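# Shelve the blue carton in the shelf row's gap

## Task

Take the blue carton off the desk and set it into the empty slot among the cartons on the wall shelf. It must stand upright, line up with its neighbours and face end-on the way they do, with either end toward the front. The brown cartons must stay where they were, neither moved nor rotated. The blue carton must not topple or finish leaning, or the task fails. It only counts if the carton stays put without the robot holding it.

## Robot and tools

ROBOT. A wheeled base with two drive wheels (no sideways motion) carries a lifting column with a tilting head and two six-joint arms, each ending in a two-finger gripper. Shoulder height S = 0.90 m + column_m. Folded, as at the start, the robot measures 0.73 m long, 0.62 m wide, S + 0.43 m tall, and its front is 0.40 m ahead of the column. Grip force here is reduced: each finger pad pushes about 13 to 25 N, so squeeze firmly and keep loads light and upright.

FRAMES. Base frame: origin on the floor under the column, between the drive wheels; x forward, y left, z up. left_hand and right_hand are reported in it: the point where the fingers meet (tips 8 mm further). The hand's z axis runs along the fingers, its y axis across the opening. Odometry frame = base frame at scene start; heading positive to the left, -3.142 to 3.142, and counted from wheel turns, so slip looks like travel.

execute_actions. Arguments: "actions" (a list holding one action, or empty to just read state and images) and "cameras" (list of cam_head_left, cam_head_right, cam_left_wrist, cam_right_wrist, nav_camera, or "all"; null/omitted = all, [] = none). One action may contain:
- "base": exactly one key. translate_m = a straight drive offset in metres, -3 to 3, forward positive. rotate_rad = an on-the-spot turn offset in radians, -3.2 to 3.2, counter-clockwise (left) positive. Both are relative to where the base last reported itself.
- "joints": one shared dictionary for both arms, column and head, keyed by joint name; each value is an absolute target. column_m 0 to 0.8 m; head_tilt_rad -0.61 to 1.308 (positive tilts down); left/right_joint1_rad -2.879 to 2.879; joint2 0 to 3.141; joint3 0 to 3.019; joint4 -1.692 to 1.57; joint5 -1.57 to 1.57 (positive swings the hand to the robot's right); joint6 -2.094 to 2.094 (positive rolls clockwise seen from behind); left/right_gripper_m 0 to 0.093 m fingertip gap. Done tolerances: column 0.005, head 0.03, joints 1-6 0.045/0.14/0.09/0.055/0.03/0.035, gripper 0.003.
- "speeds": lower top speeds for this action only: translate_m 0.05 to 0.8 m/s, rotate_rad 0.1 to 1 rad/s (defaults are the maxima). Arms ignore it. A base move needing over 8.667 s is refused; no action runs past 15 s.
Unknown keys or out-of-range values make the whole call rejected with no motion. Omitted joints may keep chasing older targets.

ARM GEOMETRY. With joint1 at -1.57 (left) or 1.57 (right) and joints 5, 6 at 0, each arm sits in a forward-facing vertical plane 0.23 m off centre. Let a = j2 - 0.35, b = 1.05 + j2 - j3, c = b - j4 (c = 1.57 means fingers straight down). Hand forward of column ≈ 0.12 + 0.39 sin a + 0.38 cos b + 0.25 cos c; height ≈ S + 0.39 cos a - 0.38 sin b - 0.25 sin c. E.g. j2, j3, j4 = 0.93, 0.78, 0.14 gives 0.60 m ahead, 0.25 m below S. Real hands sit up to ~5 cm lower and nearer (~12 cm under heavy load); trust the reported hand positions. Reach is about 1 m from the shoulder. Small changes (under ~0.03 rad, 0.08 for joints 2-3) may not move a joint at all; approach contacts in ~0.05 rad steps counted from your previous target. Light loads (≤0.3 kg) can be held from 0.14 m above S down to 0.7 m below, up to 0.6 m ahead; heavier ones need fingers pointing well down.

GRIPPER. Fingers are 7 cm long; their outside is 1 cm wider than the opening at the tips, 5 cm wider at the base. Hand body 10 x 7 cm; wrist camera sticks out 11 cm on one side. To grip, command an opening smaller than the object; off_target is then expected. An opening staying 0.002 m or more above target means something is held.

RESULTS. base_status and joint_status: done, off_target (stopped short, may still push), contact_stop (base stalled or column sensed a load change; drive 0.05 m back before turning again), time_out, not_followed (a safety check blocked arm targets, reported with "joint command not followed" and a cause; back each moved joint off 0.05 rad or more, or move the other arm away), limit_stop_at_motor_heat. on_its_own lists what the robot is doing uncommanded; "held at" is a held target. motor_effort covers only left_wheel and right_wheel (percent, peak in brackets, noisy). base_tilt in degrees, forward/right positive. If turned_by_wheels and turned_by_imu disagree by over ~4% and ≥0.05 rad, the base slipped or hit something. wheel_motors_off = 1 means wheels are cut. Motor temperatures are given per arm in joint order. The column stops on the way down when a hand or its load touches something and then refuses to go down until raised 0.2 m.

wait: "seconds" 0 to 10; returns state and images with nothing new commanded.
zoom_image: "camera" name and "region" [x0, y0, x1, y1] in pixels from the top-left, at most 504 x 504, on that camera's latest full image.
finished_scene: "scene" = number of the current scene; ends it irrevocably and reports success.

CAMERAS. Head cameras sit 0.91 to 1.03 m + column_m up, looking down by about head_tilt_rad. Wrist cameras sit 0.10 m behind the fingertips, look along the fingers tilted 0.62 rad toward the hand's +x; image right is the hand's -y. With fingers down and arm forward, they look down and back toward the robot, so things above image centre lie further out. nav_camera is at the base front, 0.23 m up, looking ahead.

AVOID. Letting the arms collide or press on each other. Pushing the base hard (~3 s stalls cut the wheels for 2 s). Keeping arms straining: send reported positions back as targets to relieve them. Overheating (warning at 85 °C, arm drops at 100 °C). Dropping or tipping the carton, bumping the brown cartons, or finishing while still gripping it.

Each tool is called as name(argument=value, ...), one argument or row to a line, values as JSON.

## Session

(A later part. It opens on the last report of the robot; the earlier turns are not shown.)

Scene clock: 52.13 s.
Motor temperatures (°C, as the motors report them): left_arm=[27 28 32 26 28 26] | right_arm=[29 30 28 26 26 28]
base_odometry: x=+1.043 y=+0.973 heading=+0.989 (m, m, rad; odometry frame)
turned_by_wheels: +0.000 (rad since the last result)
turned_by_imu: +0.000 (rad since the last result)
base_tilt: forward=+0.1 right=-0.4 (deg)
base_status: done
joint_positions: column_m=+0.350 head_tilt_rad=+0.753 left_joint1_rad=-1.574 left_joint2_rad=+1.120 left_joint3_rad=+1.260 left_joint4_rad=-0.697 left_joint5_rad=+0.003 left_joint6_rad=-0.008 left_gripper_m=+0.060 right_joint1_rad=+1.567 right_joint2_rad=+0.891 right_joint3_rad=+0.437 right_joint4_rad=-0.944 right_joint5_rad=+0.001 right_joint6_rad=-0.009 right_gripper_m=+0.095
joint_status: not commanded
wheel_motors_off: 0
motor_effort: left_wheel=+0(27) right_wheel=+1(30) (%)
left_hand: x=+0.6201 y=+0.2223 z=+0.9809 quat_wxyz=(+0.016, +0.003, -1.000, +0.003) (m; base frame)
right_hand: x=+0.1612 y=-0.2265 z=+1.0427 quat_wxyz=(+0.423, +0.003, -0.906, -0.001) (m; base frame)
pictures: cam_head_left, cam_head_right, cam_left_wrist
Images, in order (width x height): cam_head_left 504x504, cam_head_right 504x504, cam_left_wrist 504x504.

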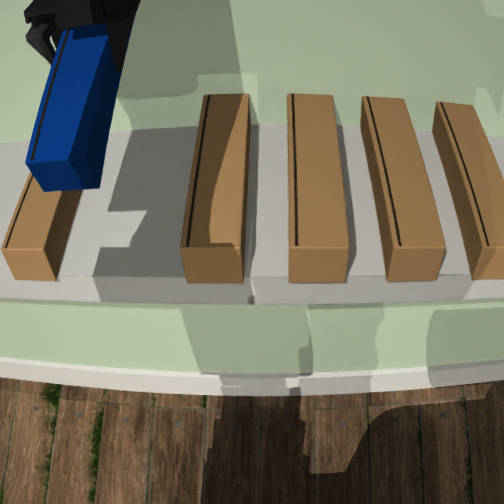

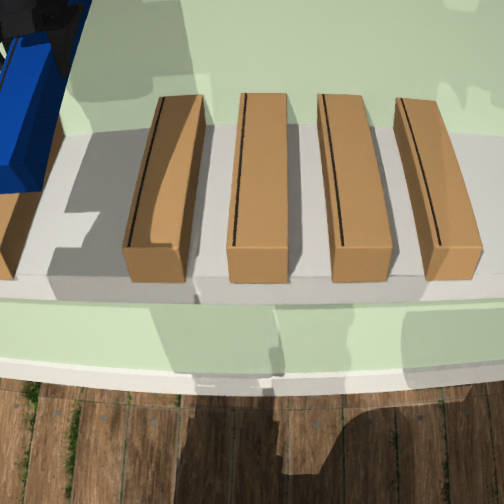

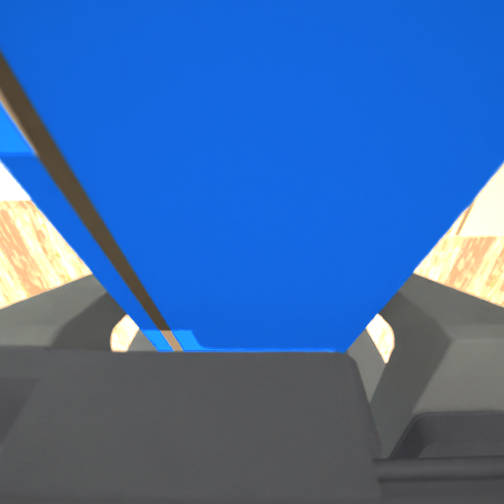

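execute_actions(
  actions=[
    {"joints":{"column_m":0.26}},
  ],
  cameras=["cam_head_left","cam_left_wrist"],
)

Scene clock: 54.17 s.
Motor temperatures (°C, as the motors report them): left_arm=[27 28 32 26 28 26] | right_arm=[29 30 28 26 26 28]
base_odometry: x=+1.043 y=+0.973 heading=+0.989 (m, m, rad; odometry frame)
turned_by_wheels: +0.000 (rad since the last result)
turned_by_imu: +0.001 (rad since the last result)
base_tilt: forward=+0.2 right=-0.3 (deg)
base_status: not commanded
joint_positions: column_m=+0.260 head_tilt_rad=+0.753 left_joint1_rad=-1.574 left_joint2_rad=+1.120 left_joint3_rad=+1.260 left_joint4_rad=-0.697 left_joint5_rad=+0.003 left_joint6_rad=-0.008 left_gripper_m=+0.060 right_joint1_rad=+1.567 right_joint2_rad=+0.891 right_joint3_rad=+0.437 right_joint4_rad=-0.944 right_joint5_rad=+0.001 right_joint6_rad=-0.009 right_gripper_m=+0.095
joint_status: all done
wheel_motors_off: 0
motor_effort: left_wheel=+0(0) right_wheel=+0(2) (%)
left_hand: x=+0.6201 y=+0.2223 z=+0.8909 quat_wxyz=(+0.016, +0.003, -1.000, +0.003) (m; base frame)
right_hand: x=+0.1612 y=-0.2265 z=+0.9527 quat_wxyz=(+0.423, +0.003, -0.906, -0.001) (m; base frame)
pictures: cam_head_left, cam_left_wrist
Images, in order (width x height): cam_head_left 504x504, cam_left_wrist 504x504.

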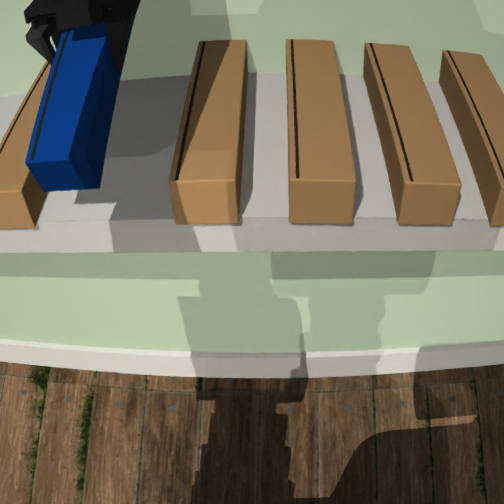

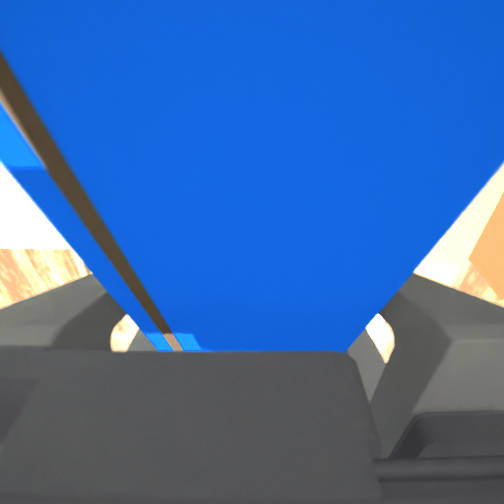

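execute_actions(
  actions=[
    {"base":{"rotate_rad":-0.022},"speeds":{"rotate_rad":0.15},"joints":{"column_m":0.22}},
  ],
  cameras=["cam_head_left","cam_left_wrist"],
)

Scene clock: 55.43 s.
Motor temperatures (°C, as the motors report them): left_arm=[27 28 32 26 28 26] | right_arm=[29 30 28 26 26 28]
base_odometry: x=+1.043 y=+0.973 heading=+0.969 (m, m, rad; odometry frame)
turned_by_wheels: -0.020 (rad since the last result)
turned_by_imu: -0.020 (rad since the last result)
base_tilt: forward=+0.2 right=-0.2 (deg)
base_status: done
joint_positions: column_m=+0.220 head_tilt_rad=+0.753 left_joint1_rad=-1.574 left_joint2_rad=+1.120 left_joint3_rad=+1.260 left_joint4_rad=-0.696 left_joint5_rad=+0.002 left_joint6_rad=-0.008 left_gripper_m=+0.060 right_joint1_rad=+1.567 right_joint2_rad=+0.891 right_joint3_rad=+0.437 right_joint4_rad=-0.944 right_joint5_rad=+0.001 right_joint6_rad=-0.009 right_gripper_m=+0.095
joint_status: all done
wheel_motors_off: 0
motor_effort: left_wheel=+1(36) right_wheel=-5(33) (%)
left_hand: x=+0.6202 y=+0.2225 z=+0.8509 quat_wxyz=(+0.016, +0.003, -1.000, +0.002) (m; base frame)
right_hand: x=+0.1612 y=-0.2265 z=+0.9127 quat_wxyz=(+0.423, +0.003, -0.906, -0.001) (m; base frame)
pictures: cam_head_left, cam_left_wrist
Images, in order (width x height): cam_head_left 504x504, cam_left_wrist 504x504.

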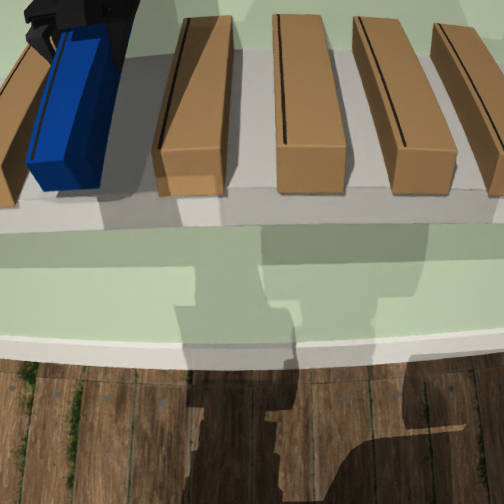

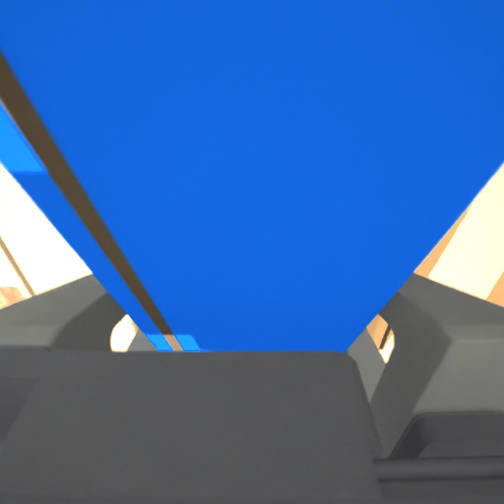

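execute_actions(
  actions=[
    {"joints":{"column_m":0.2}},
  ],
  cameras=["cam_head_left","cam_left_wrist"],
)

execute_actions(
  actions=[
    {"joints":{"column_m":0.185}},
  ],
  cameras=["cam_head_left","cam_left_wrist"],
)

Scene clock: 56.47 s.
Motor temperatures (°C, as the motors report them): left_arm=[27 28 32 26 28 26] | right_arm=[29 30 28 26 26 28]
base_odometry: x=+1.043 y=+0.973 heading=+0.969 (m, m, rad; odometry frame)
turned_by_wheels: +0.000 (rad since the last result)
turned_by_imu: +0.000 (rad since the last result)
base_tilt: forward=+0.2 right=-0.3 (deg)
base_status: not commanded
joint_positions: column_m=+0.200 head_tilt_rad=+0.753 left_joint1_rad=-1.574 left_joint2_rad=+1.120 left_joint3_rad=+1.260 left_joint4_rad=-0.696 left_joint5_rad=+0.002 left_joint6_rad=-0.008 left_gripper_m=+0.060 right_joint1_rad=+1.567 right_joint2_rad=+0.891 right_joint3_rad=+0.437 right_joint4_rad=-0.944 right_joint5_rad=+0.001 right_joint6_rad=-0.009 right_gripper_m=+0.095
joint_status: all done
wheel_motors_off: 0
motor_effort: left_wheel=+1(2) right_wheel=-2(3) (%)
left_hand: x=+0.6202 y=+0.2225 z=+0.8309 quat_wxyz=(+0.016, +0.003, -1.000, +0.002) (m; base frame)
right_hand: x=+0.1612 y=-0.2265 z=+0.8927 quat_wxyz=(+0.423, +0.003, -0.906, -0.001) (m; base frame)
pictures: cam_head_left, cam_left_wrist
Images, in order (width x height): cam_head_left 504x504, cam_left_wrist 504x504.

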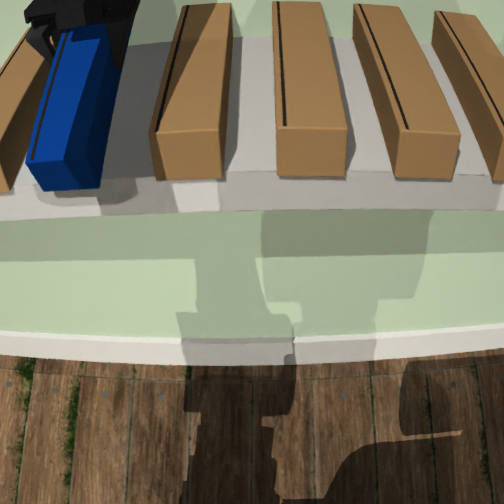

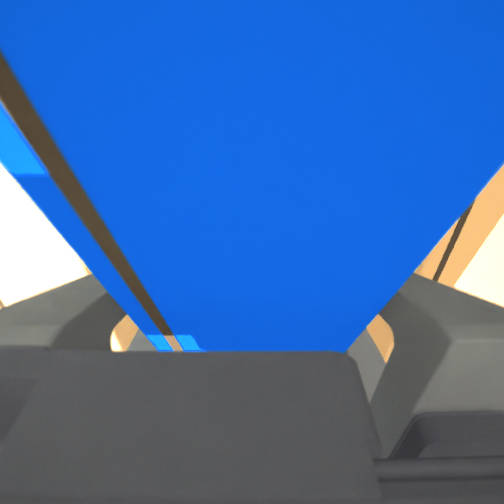

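Scene clock: 57.23 s.
Motor temperatures (°C, as the motors report them): left_arm=[27 29 32 26 28 26] | right_arm=[29 30 28 26 26 28]
base_odometry: x=+1.043 y=+0.973 heading=+0.969 (m, m, rad; odometry frame)
turned_by_wheels: +0.000 (rad since the last result)
turned_by_imu: +0.000 (rad since the last result)
base_tilt: forward=+0.2 right=-0.3 (deg)
base_status: not commanded
joint_positions: column_m=+0.185 head_tilt_rad=+0.753 left_joint1_rad=-1.574 left_joint2_rad=+1.120 left_joint3_rad=+1.260 left_joint4_rad=-0.696 left_joint5_rad=+0.002 left_joint6_rad=-0.008 left_gripper_m=+0.060 right_joint1_rad=+1.567 right_joint2_rad=+0.891 right_joint3_rad=+0.437 right_joint4_rad=-0.944 right_joint5_rad=+0.001 right_joint6_rad=-0.009 right_gripper_m=+0.095
joint_status: all done
wheel_motors_off: 0
motor_effort: left_wheel=+2(2) right_wheel=-2(3) (%)
left_hand: x=+0.6202 y=+0.2225 z=+0.8159 quat_wxyz=(+0.016, +0.003, -1.000, +0.002) (m; base frame)
right_hand: x=+0.1612 y=-0.2265 z=+0.8777 quat_wxyz=(+0.423, +0.003, -0.906, -0.001) (m; base frame)
pictures: cam_head_left, cam_left_wrist
Images, in order (width x height): cam_head_left 504x504, cam_left_wrist 504x504.

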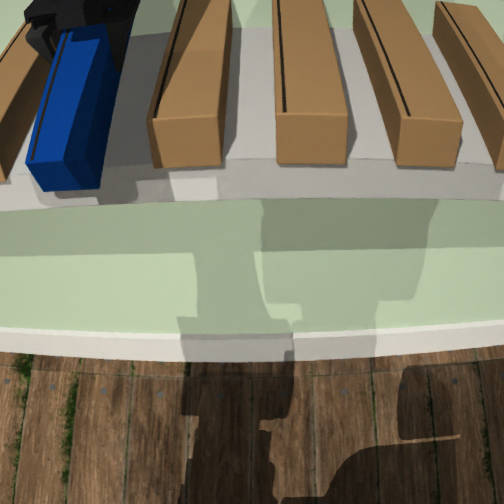

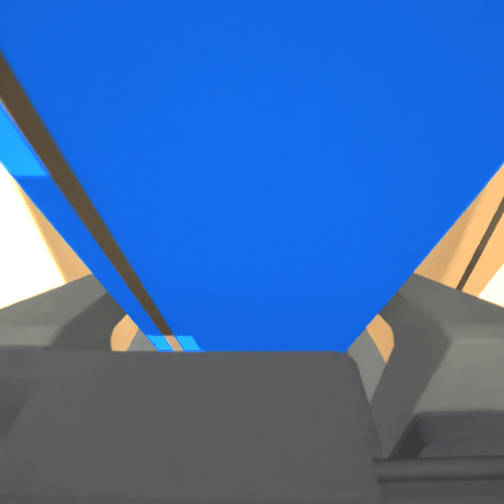

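execute_actions(
  actions=[
    {"joints":{"column_m":0.23}},
  ],
  cameras=[],
)

execute_actions(
  actions=[
    {"base":{"translate_m":0.028},"speeds":{"translate_m":0.05}},
  ],
  cameras=[],
)

execute_actions(
  actions=[
    {"joints":{"column_m":0.195}},
  ],
  cameras=["cam_head_left"],
)

zoom_image(
  camera="cam_head_left",
  region=[0,0,260,260],
)

Scene clock: 58.60 s.
Motor temperatures (°C, as the motors report them): left_arm=[27 29 32 26 28 26] | right_arm=[29 30 28 26 26 28]
base_odometry: x=+1.043 y=+0.973 heading=+0.969 (m, m, rad; odometry frame)
turned_by_wheels: +0.000 (rad since the last result)
turned_by_imu: +0.001 (rad since the last result)
base_tilt: forward=+0.0 right=-0.3 (deg)
base_status: not commanded
joint_positions: column_m=+0.230 head_tilt_rad=+0.753 left_joint1_rad=-1.574 left_joint2_rad=+1.120 left_joint3_rad=+1.260 left_joint4_rad=-0.696 left_joint5_rad=+0.002 left_joint6_rad=-0.008 left_gripper_m=+0.060 right_joint1_rad=+1.567 right_joint2_rad=+0.891 right_joint3_rad=+0.437 right_joint4_rad=-0.944 right_joint5_rad=+0.001 right_joint6_rad=-0.009 right_gripper_m=+0.095
joint_status: all done
wheel_motors_off: 0
motor_effort: left_wheel=+2(3) right_wheel=-3(3) (%)
left_hand: x=+0.6202 y=+0.2225 z=+0.8608 quat_wxyz=(+0.016, +0.003, -1.000, +0.002) (m; base frame)
right_hand: x=+0.1612 y=-0.2265 z=+0.9226 quat_wxyz=(+0.423, +0.003, -0.906, -0.001) (m; base frame)
pictures: none
No camera images: the call's "cameras" was empty. Leave "cameras" out to get every camera's image.

Scene clock: 59.70 s.
Motor temperatures (°C, as the motors report them): left_arm=[27 29 32 26 28 26] | right_arm=[29 30 28 26 26 28]
base_odometry: x=+1.059 y=+0.996 heading=+0.967 (m, m, rad; odometry frame)
turned_by_wheels: -0.002 (rad since the last result)
turned_by_imu: -0.002 (rad since the last result)
base_tilt: forward=+0.1 right=-0.3 (deg)
base_status: done
joint_positions: column_m=+0.230 head_tilt_rad=+0.753 left_joint1_rad=-1.574 left_joint2_rad=+1.120 left_joint3_rad=+1.261 left_joint4_rad=-0.696 left_joint5_rad=+0.002 left_joint6_rad=-0.008 left_gripper_m=+0.060 right_joint1_rad=+1.567 right_joint2_rad=+0.891 right_joint3_rad=+0.437 right_joint4_rad=-0.944 right_joint5_rad=+0.001 right_joint6_rad=-0.009 right_gripper_m=+0.095
joint_status: not commanded
wheel_motors_off: 0
motor_effort: left_wheel=+0(40) right_wheel=+1(39) (%)
left_hand: x=+0.6208 y=+0.2225 z=+0.8609 quat_wxyz=(+0.015, +0.003, -1.000, +0.002) (m; base frame)
right_hand: x=+0.1616 y=-0.2265 z=+0.9224 quat_wxyz=(+0.423, +0.003, -0.906, -0.001) (m; base frame)
pictures: none
No camera images: the call's "cameras" was empty. Leave "cameras" out to get every camera's image.

Scene clock: 60.73 s.
Motor temperatures (°C, as the motors report them): left_arm=[27 29 32 26 28 26] | right_arm=[29 30 28 26 26 28]
base_odometry: x=+1.059 y=+0.996 heading=+0.967 (m, m, rad; odometry frame)
turned_by_wheels: +0.000 (rad since the last result)
turned_by_imu: +0.000 (rad since the last result)
base_tilt: forward=+0.1 right=-0.3 (deg)
base_status: not commanded
joint_positions: column_m=+0.195 head_tilt_rad=+0.753 left_joint1_rad=-1.574 left_joint2_rad=+1.120 left_joint3_rad=+1.261 left_joint4_rad=-0.696 left_joint5_rad=+0.002 left_joint6_rad=-0.008 left_gripper_m=+0.060 right_joint1_rad=+1.567 right_joint2_rad=+0.891 right_joint3_rad=+0.437 right_joint4_rad=-0.944 right_joint5_rad=+0.001 right_joint6_rad=-0.009 right_gripper_m=+0.095
joint_status: all done
wheel_motors_off: 0
motor_effort: left_wheel=-3(3) right_wheel=+5(2) (%)
left_hand: x=+0.6208 y=+0.2225 z=+0.8260 quat_wxyz=(+0.015, +0.003, -1.000, +0.002) (m; base frame)
right_hand: x=+0.1616 y=-0.2265 z=+0.8876 quat_wxyz=(+0.423, +0.003, -0.906, -0.001) (m; base frame)
pictures: cam_head_left
Images, in order (width x height): cam_head_left 504x504.

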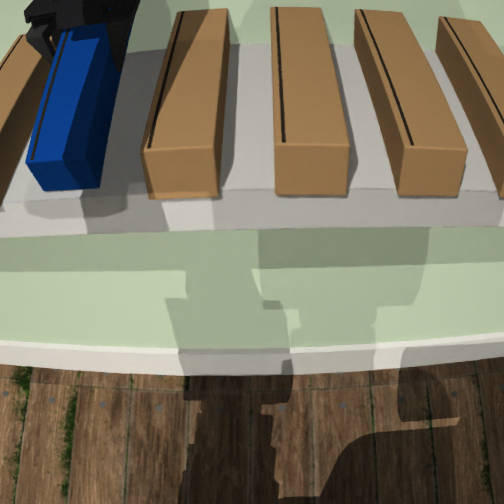

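Region (0, 0, 260, 260) of cam_head_left's 504x504 image, scaled by 1.938, with more detail than that image has.

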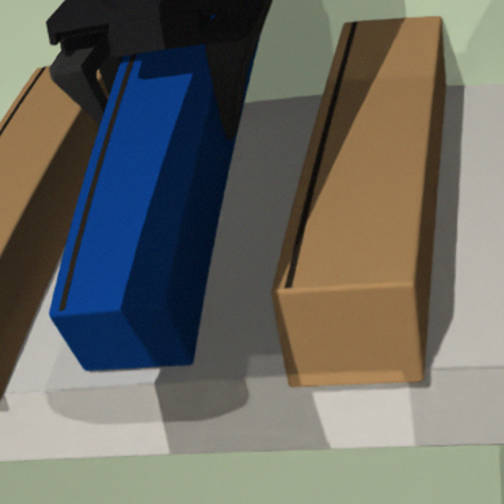

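execute_actions(
  actions=[
    {"joints":{"column_m":0.175}},
  ],
  cameras=["cam_head_left","cam_left_wrist"],
)

zoom_image(
  camera="cam_head_left",
  region=[0,0,260,260],
)

Scene clock: 61.77 s.
Motor temperatures (°C, as the motors report them): left_arm=[27 29 32 26 28 26] | right_arm=[29 30 28 26 26 28]
base_odometry: x=+1.059 y=+0.996 heading=+0.967 (m, m, rad; odometry frame)
turned_by_wheels: +0.000 (rad since the last result)
turned_by_imu: +0.000 (rad since the last result)
base_tilt: forward=+0.1 right=-0.4 (deg)
base_status: not commanded
joint_positions: column_m=+0.175 head_tilt_rad=+0.753 left_joint1_rad=-1.574 left_joint2_rad=+1.118 left_joint3_rad=+1.261 left_joint4_rad=-0.701 left_joint5_rad=+0.002 left_joint6_rad=-0.008 left_gripper_m=+0.060 right_joint1_rad=+1.567 right_joint2_rad=+0.891 right_joint3_rad=+0.437 right_joint4_rad=-0.944 right_joint5_rad=+0.001 right_joint6_rad=-0.009 right_gripper_m=+0.095
joint_status: all done
wheel_motors_off: 0
motor_effort: left_wheel=-3(2) right_wheel=+4(2) (%)
left_hand: x=+0.6199 y=+0.2225 z=+0.8068 quat_wxyz=(+0.017, +0.003, -1.000, +0.002) (m; base frame)
right_hand: x=+0.1616 y=-0.2265 z=+0.8676 quat_wxyz=(+0.423, +0.003, -0.906, -0.001) (m; base frame)
pictures: cam_head_left, cam_left_wrist
Images, in order (width x height): cam_head_left 504x504, cam_left_wrist 504x504.

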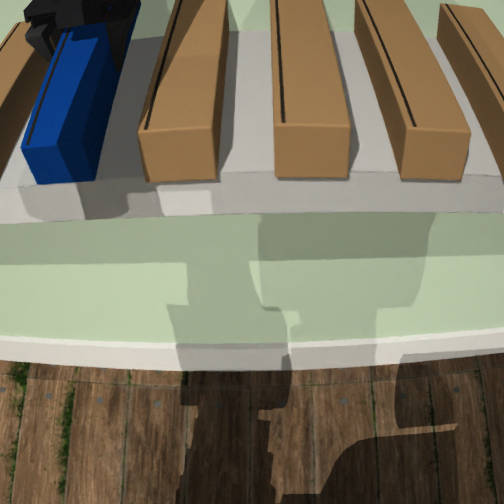

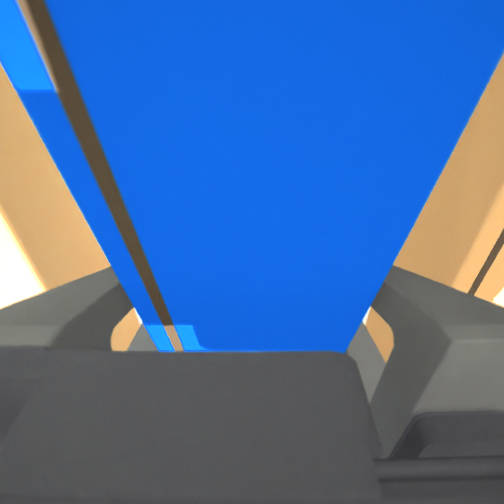

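Region (0, 0, 260, 260) of cam_head_left's 504x504 image, scaled by 1.938, with more detail than that image has.

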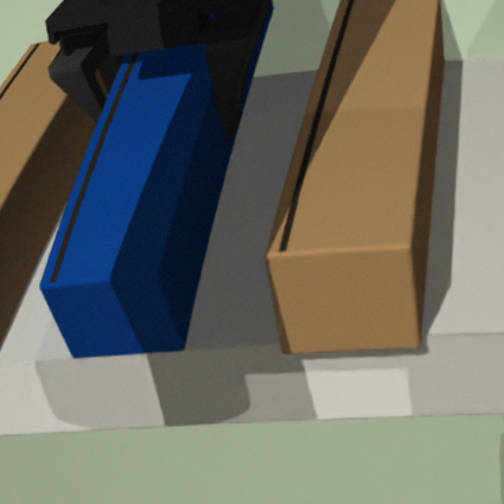

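Levelling now, near end landed in line. Continue.

execute_actions(
  actions=[
    {"joints":{"column_m":0.155}},
  ],
  cameras=["cam_head_left","cam_left_wrist"],
)

zoom_image(
  camera="cam_head_left",
  region=[0,0,260,260],
)

Scene clock: 62.70 s.
Motor temperatures (°C, as the motors report them): left_arm=[27 29 32 26 28 26] | right_arm=[29 30 28 26 26 28]
base_odometry: x=+1.059 y=+0.996 heading=+0.967 (m, m, rad; odometry frame)
turned_by_wheels: +0.000 (rad since the last result)
turned_by_imu: +0.000 (rad since the last result)
base_tilt: forward=+0.1 right=-0.3 (deg)
base_status: not commanded
joint_positions: column_m=+0.155 head_tilt_rad=+0.753 left_joint1_rad=-1.574 left_joint2_rad=+1.118 left_joint3_rad=+1.261 left_joint4_rad=-0.702 left_joint5_rad=+0.002 left_joint6_rad=-0.008 left_gripper_m=+0.060 right_joint1_rad=+1.567 right_joint2_rad=+0.891 right_joint3_rad=+0.437 right_joint4_rad=-0.944 right_joint5_rad=+0.001 right_joint6_rad=-0.009 right_gripper_m=+0.095
joint_status: all done
wheel_motors_off: 0
motor_effort: left_wheel=-2(2) right_wheel=+4(1) (%)
left_hand: x=+0.6197 y=+0.2225 z=+0.7868 quat_wxyz=(+0.018, +0.003, -1.000, +0.002) (m; base frame)
right_hand: x=+0.1616 y=-0.2265 z=+0.8475 quat_wxyz=(+0.423, +0.003, -0.906, -0.001) (m; base frame)
pictures: cam_head_left, cam_left_wrist
Images, in order (width x height): cam_head_left 504x504, cam_left_wrist 504x504.

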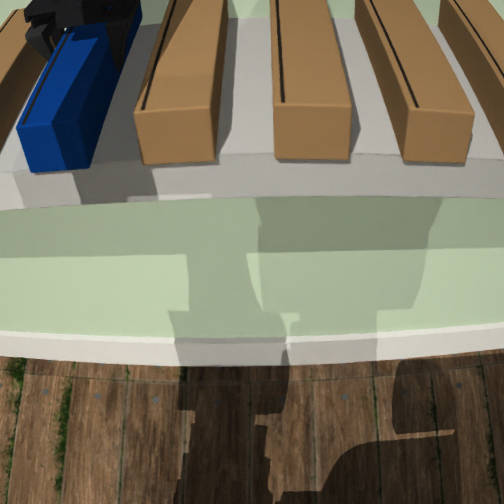

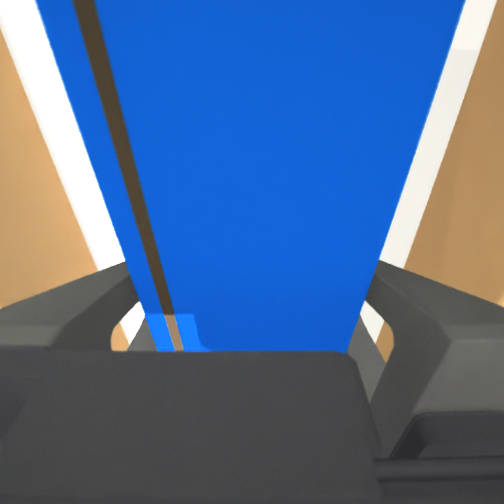

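Region (0, 0, 260, 260) of cam_head_left's 504x504 image, scaled by 1.938, with more detail than that image has.

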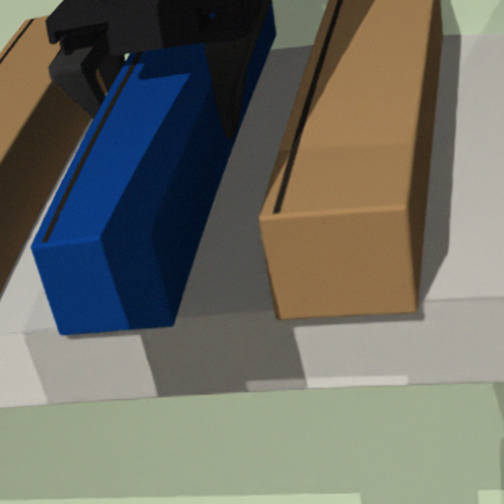

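execute_actions(
  actions=[
    {"joints":{"left_gripper_m":0.08}},
  ],
  cameras=[],
)

execute_actions(
  actions=[
    {"joints":{"column_m":0.4}},
  ],
  cameras=["cam_head_left","cam_left_wrist"],
)

Scene clock: 63.43 s.
Motor temperatures (°C, as the motors report them): left_arm=[27 29 32 26 28 26] | right_arm=[29 30 28 26 26 28]
base_odometry: x=+1.059 y=+0.996 heading=+0.967 (m, m, rad; odometry frame)
turned_by_wheels: +0.000 (rad since the last result)
turned_by_imu: +0.000 (rad since the last result)
base_tilt: forward=+0.1 right=-0.3 (deg)
base_status: not commanded
joint_positions: column_m=+0.155 head_tilt_rad=+0.753 left_joint1_rad=-1.574 left_joint2_rad=+1.118 left_joint3_rad=+1.261 left_joint4_rad=-0.700 left_joint5_rad=+0.002 left_joint6_rad=-0.008 left_gripper_m=+0.080 right_joint1_rad=+1.567 right_joint2_rad=+0.891 right_joint3_rad=+0.437 right_joint4_rad=-0.944 right_joint5_rad=+0.001 right_joint6_rad=-0.009 right_gripper_m=+0.095
joint_status: all done
wheel_motors_off: 0
motor_effort: left_wheel=-2(3) right_wheel=+5(2) (%)
left_hand: x=+0.6202 y=+0.2225 z=+0.7868 quat_wxyz=(+0.017, +0.003, -1.000, +0.002) (m; base frame)
right_hand: x=+0.1616 y=-0.2265 z=+0.8475 quat_wxyz=(+0.423, +0.003, -0.906, -0.001) (m; base frame)
pictures: none
No camera images: the call's "cameras" was empty. Leave "cameras" out to get every camera's image.

Scene clock: 67.23 s.
Motor temperatures (°C, as the motors report them): left_arm=[27 29 32 26 28 26] | right_arm=[29 30 28 26 26 28]
base_odometry: x=+1.059 y=+0.996 heading=+0.967 (m, m, rad; odometry frame)
turned_by_wheels: +0.000 (rad since the last result)
turned_by_imu: +0.002 (rad since the last result)
base_tilt: forward=+0.1 right=-0.3 (deg)
base_status: not commanded
joint_positions: column_m=+0.400 head_tilt_rad=+0.753 left_joint1_rad=-1.574 left_joint2_rad=+1.118 left_joint3_rad=+1.261 left_joint4_rad=-0.699 left_joint5_rad=+0.002 left_joint6_rad=-0.008 left_gripper_m=+0.080 right_joint1_rad=+1.567 right_joint2_rad=+0.891 right_joint3_rad=+0.437 right_joint4_rad=-0.944 right_joint5_rad=+0.001 right_joint6_rad=-0.009 right_gripper_m=+0.095
joint_status: all done
wheel_motors_off: 0
motor_effort: left_wheel=-2(3) right_wheel=+2(4) (%)
left_hand: x=+0.6204 y=+0.2225 z=+1.0317 quat_wxyz=(+0.016, +0.003, -1.000, +0.002) (m; base frame)
right_hand: x=+0.1616 y=-0.2265 z=+1.0924 quat_wxyz=(+0.423, +0.003, -0.906, -0.001) (m; base frame)
pictures: cam_head_left, cam_left_wrist
Images, in order (width x height): cam_head_left 504x504, cam_left_wrist 504x504.

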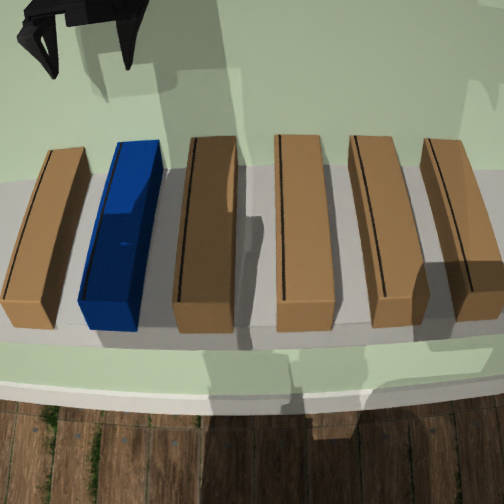

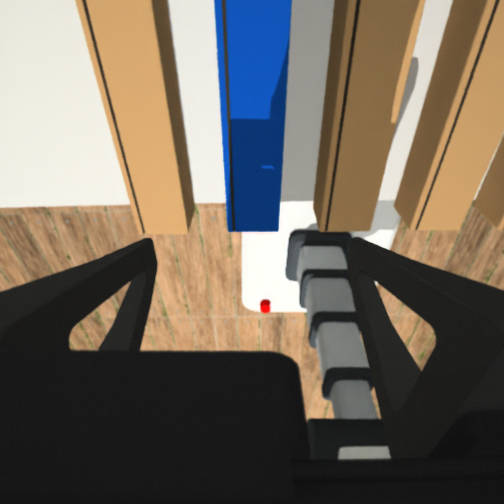

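In line.

execute_actions(
  actions=[
    {"base":{"translate_m":-0.3}},
  ],
  cameras=["cam_head_left"],
)

finished_scene(
  scene=2,
)

Scene clock: 69.43 s.
Motor temperatures (°C, as the motors report them): left_arm=[27 29 32 26 28 26] | right_arm=[29 30 28 26 26 28]
base_odometry: x=+0.889 y=+0.749 heading=+0.965 (m, m, rad; odometry frame)
turned_by_wheels: -0.002 (rad since the last result)
turned_by_imu: -0.002 (rad since the last result)
base_tilt: forward=+0.1 right=-0.3 (deg)
base_status: done
joint_positions: column_m=+0.400 head_tilt_rad=+0.753 left_joint1_rad=-1.574 left_joint2_rad=+1.118 left_joint3_rad=+1.262 left_joint4_rad=-0.696 left_joint5_rad=+0.002 left_joint6_rad=-0.008 left_gripper_m=+0.080 right_joint1_rad=+1.567 right_joint2_rad=+0.891 right_joint3_rad=+0.433 right_joint4_rad=-0.944 right_joint5_rad=+0.001 right_joint6_rad=-0.009 right_gripper_m=+0.095
joint_status: not commanded
wheel_motors_off: 0
motor_effort: left_wheel=-1(51) right_wheel=+2(50) (%)
left_hand: x=+0.6217 y=+0.2225 z=+1.0320 quat_wxyz=(+0.014, +0.003, -1.000, +0.002) (m; base frame)
right_hand: x=+0.1593 y=-0.2265 z=+1.0931 quat_wxyz=(+0.425, +0.003, -0.905, -0.001) (m; base frame)
pictures: cam_head_left
Images, in order (width x height): cam_head_left 504x504.

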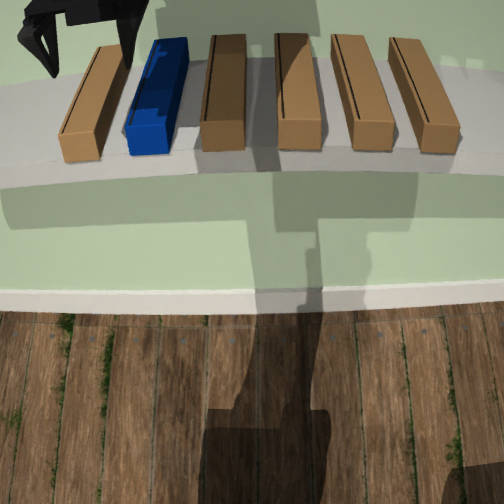

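The scene is finished: the task was done.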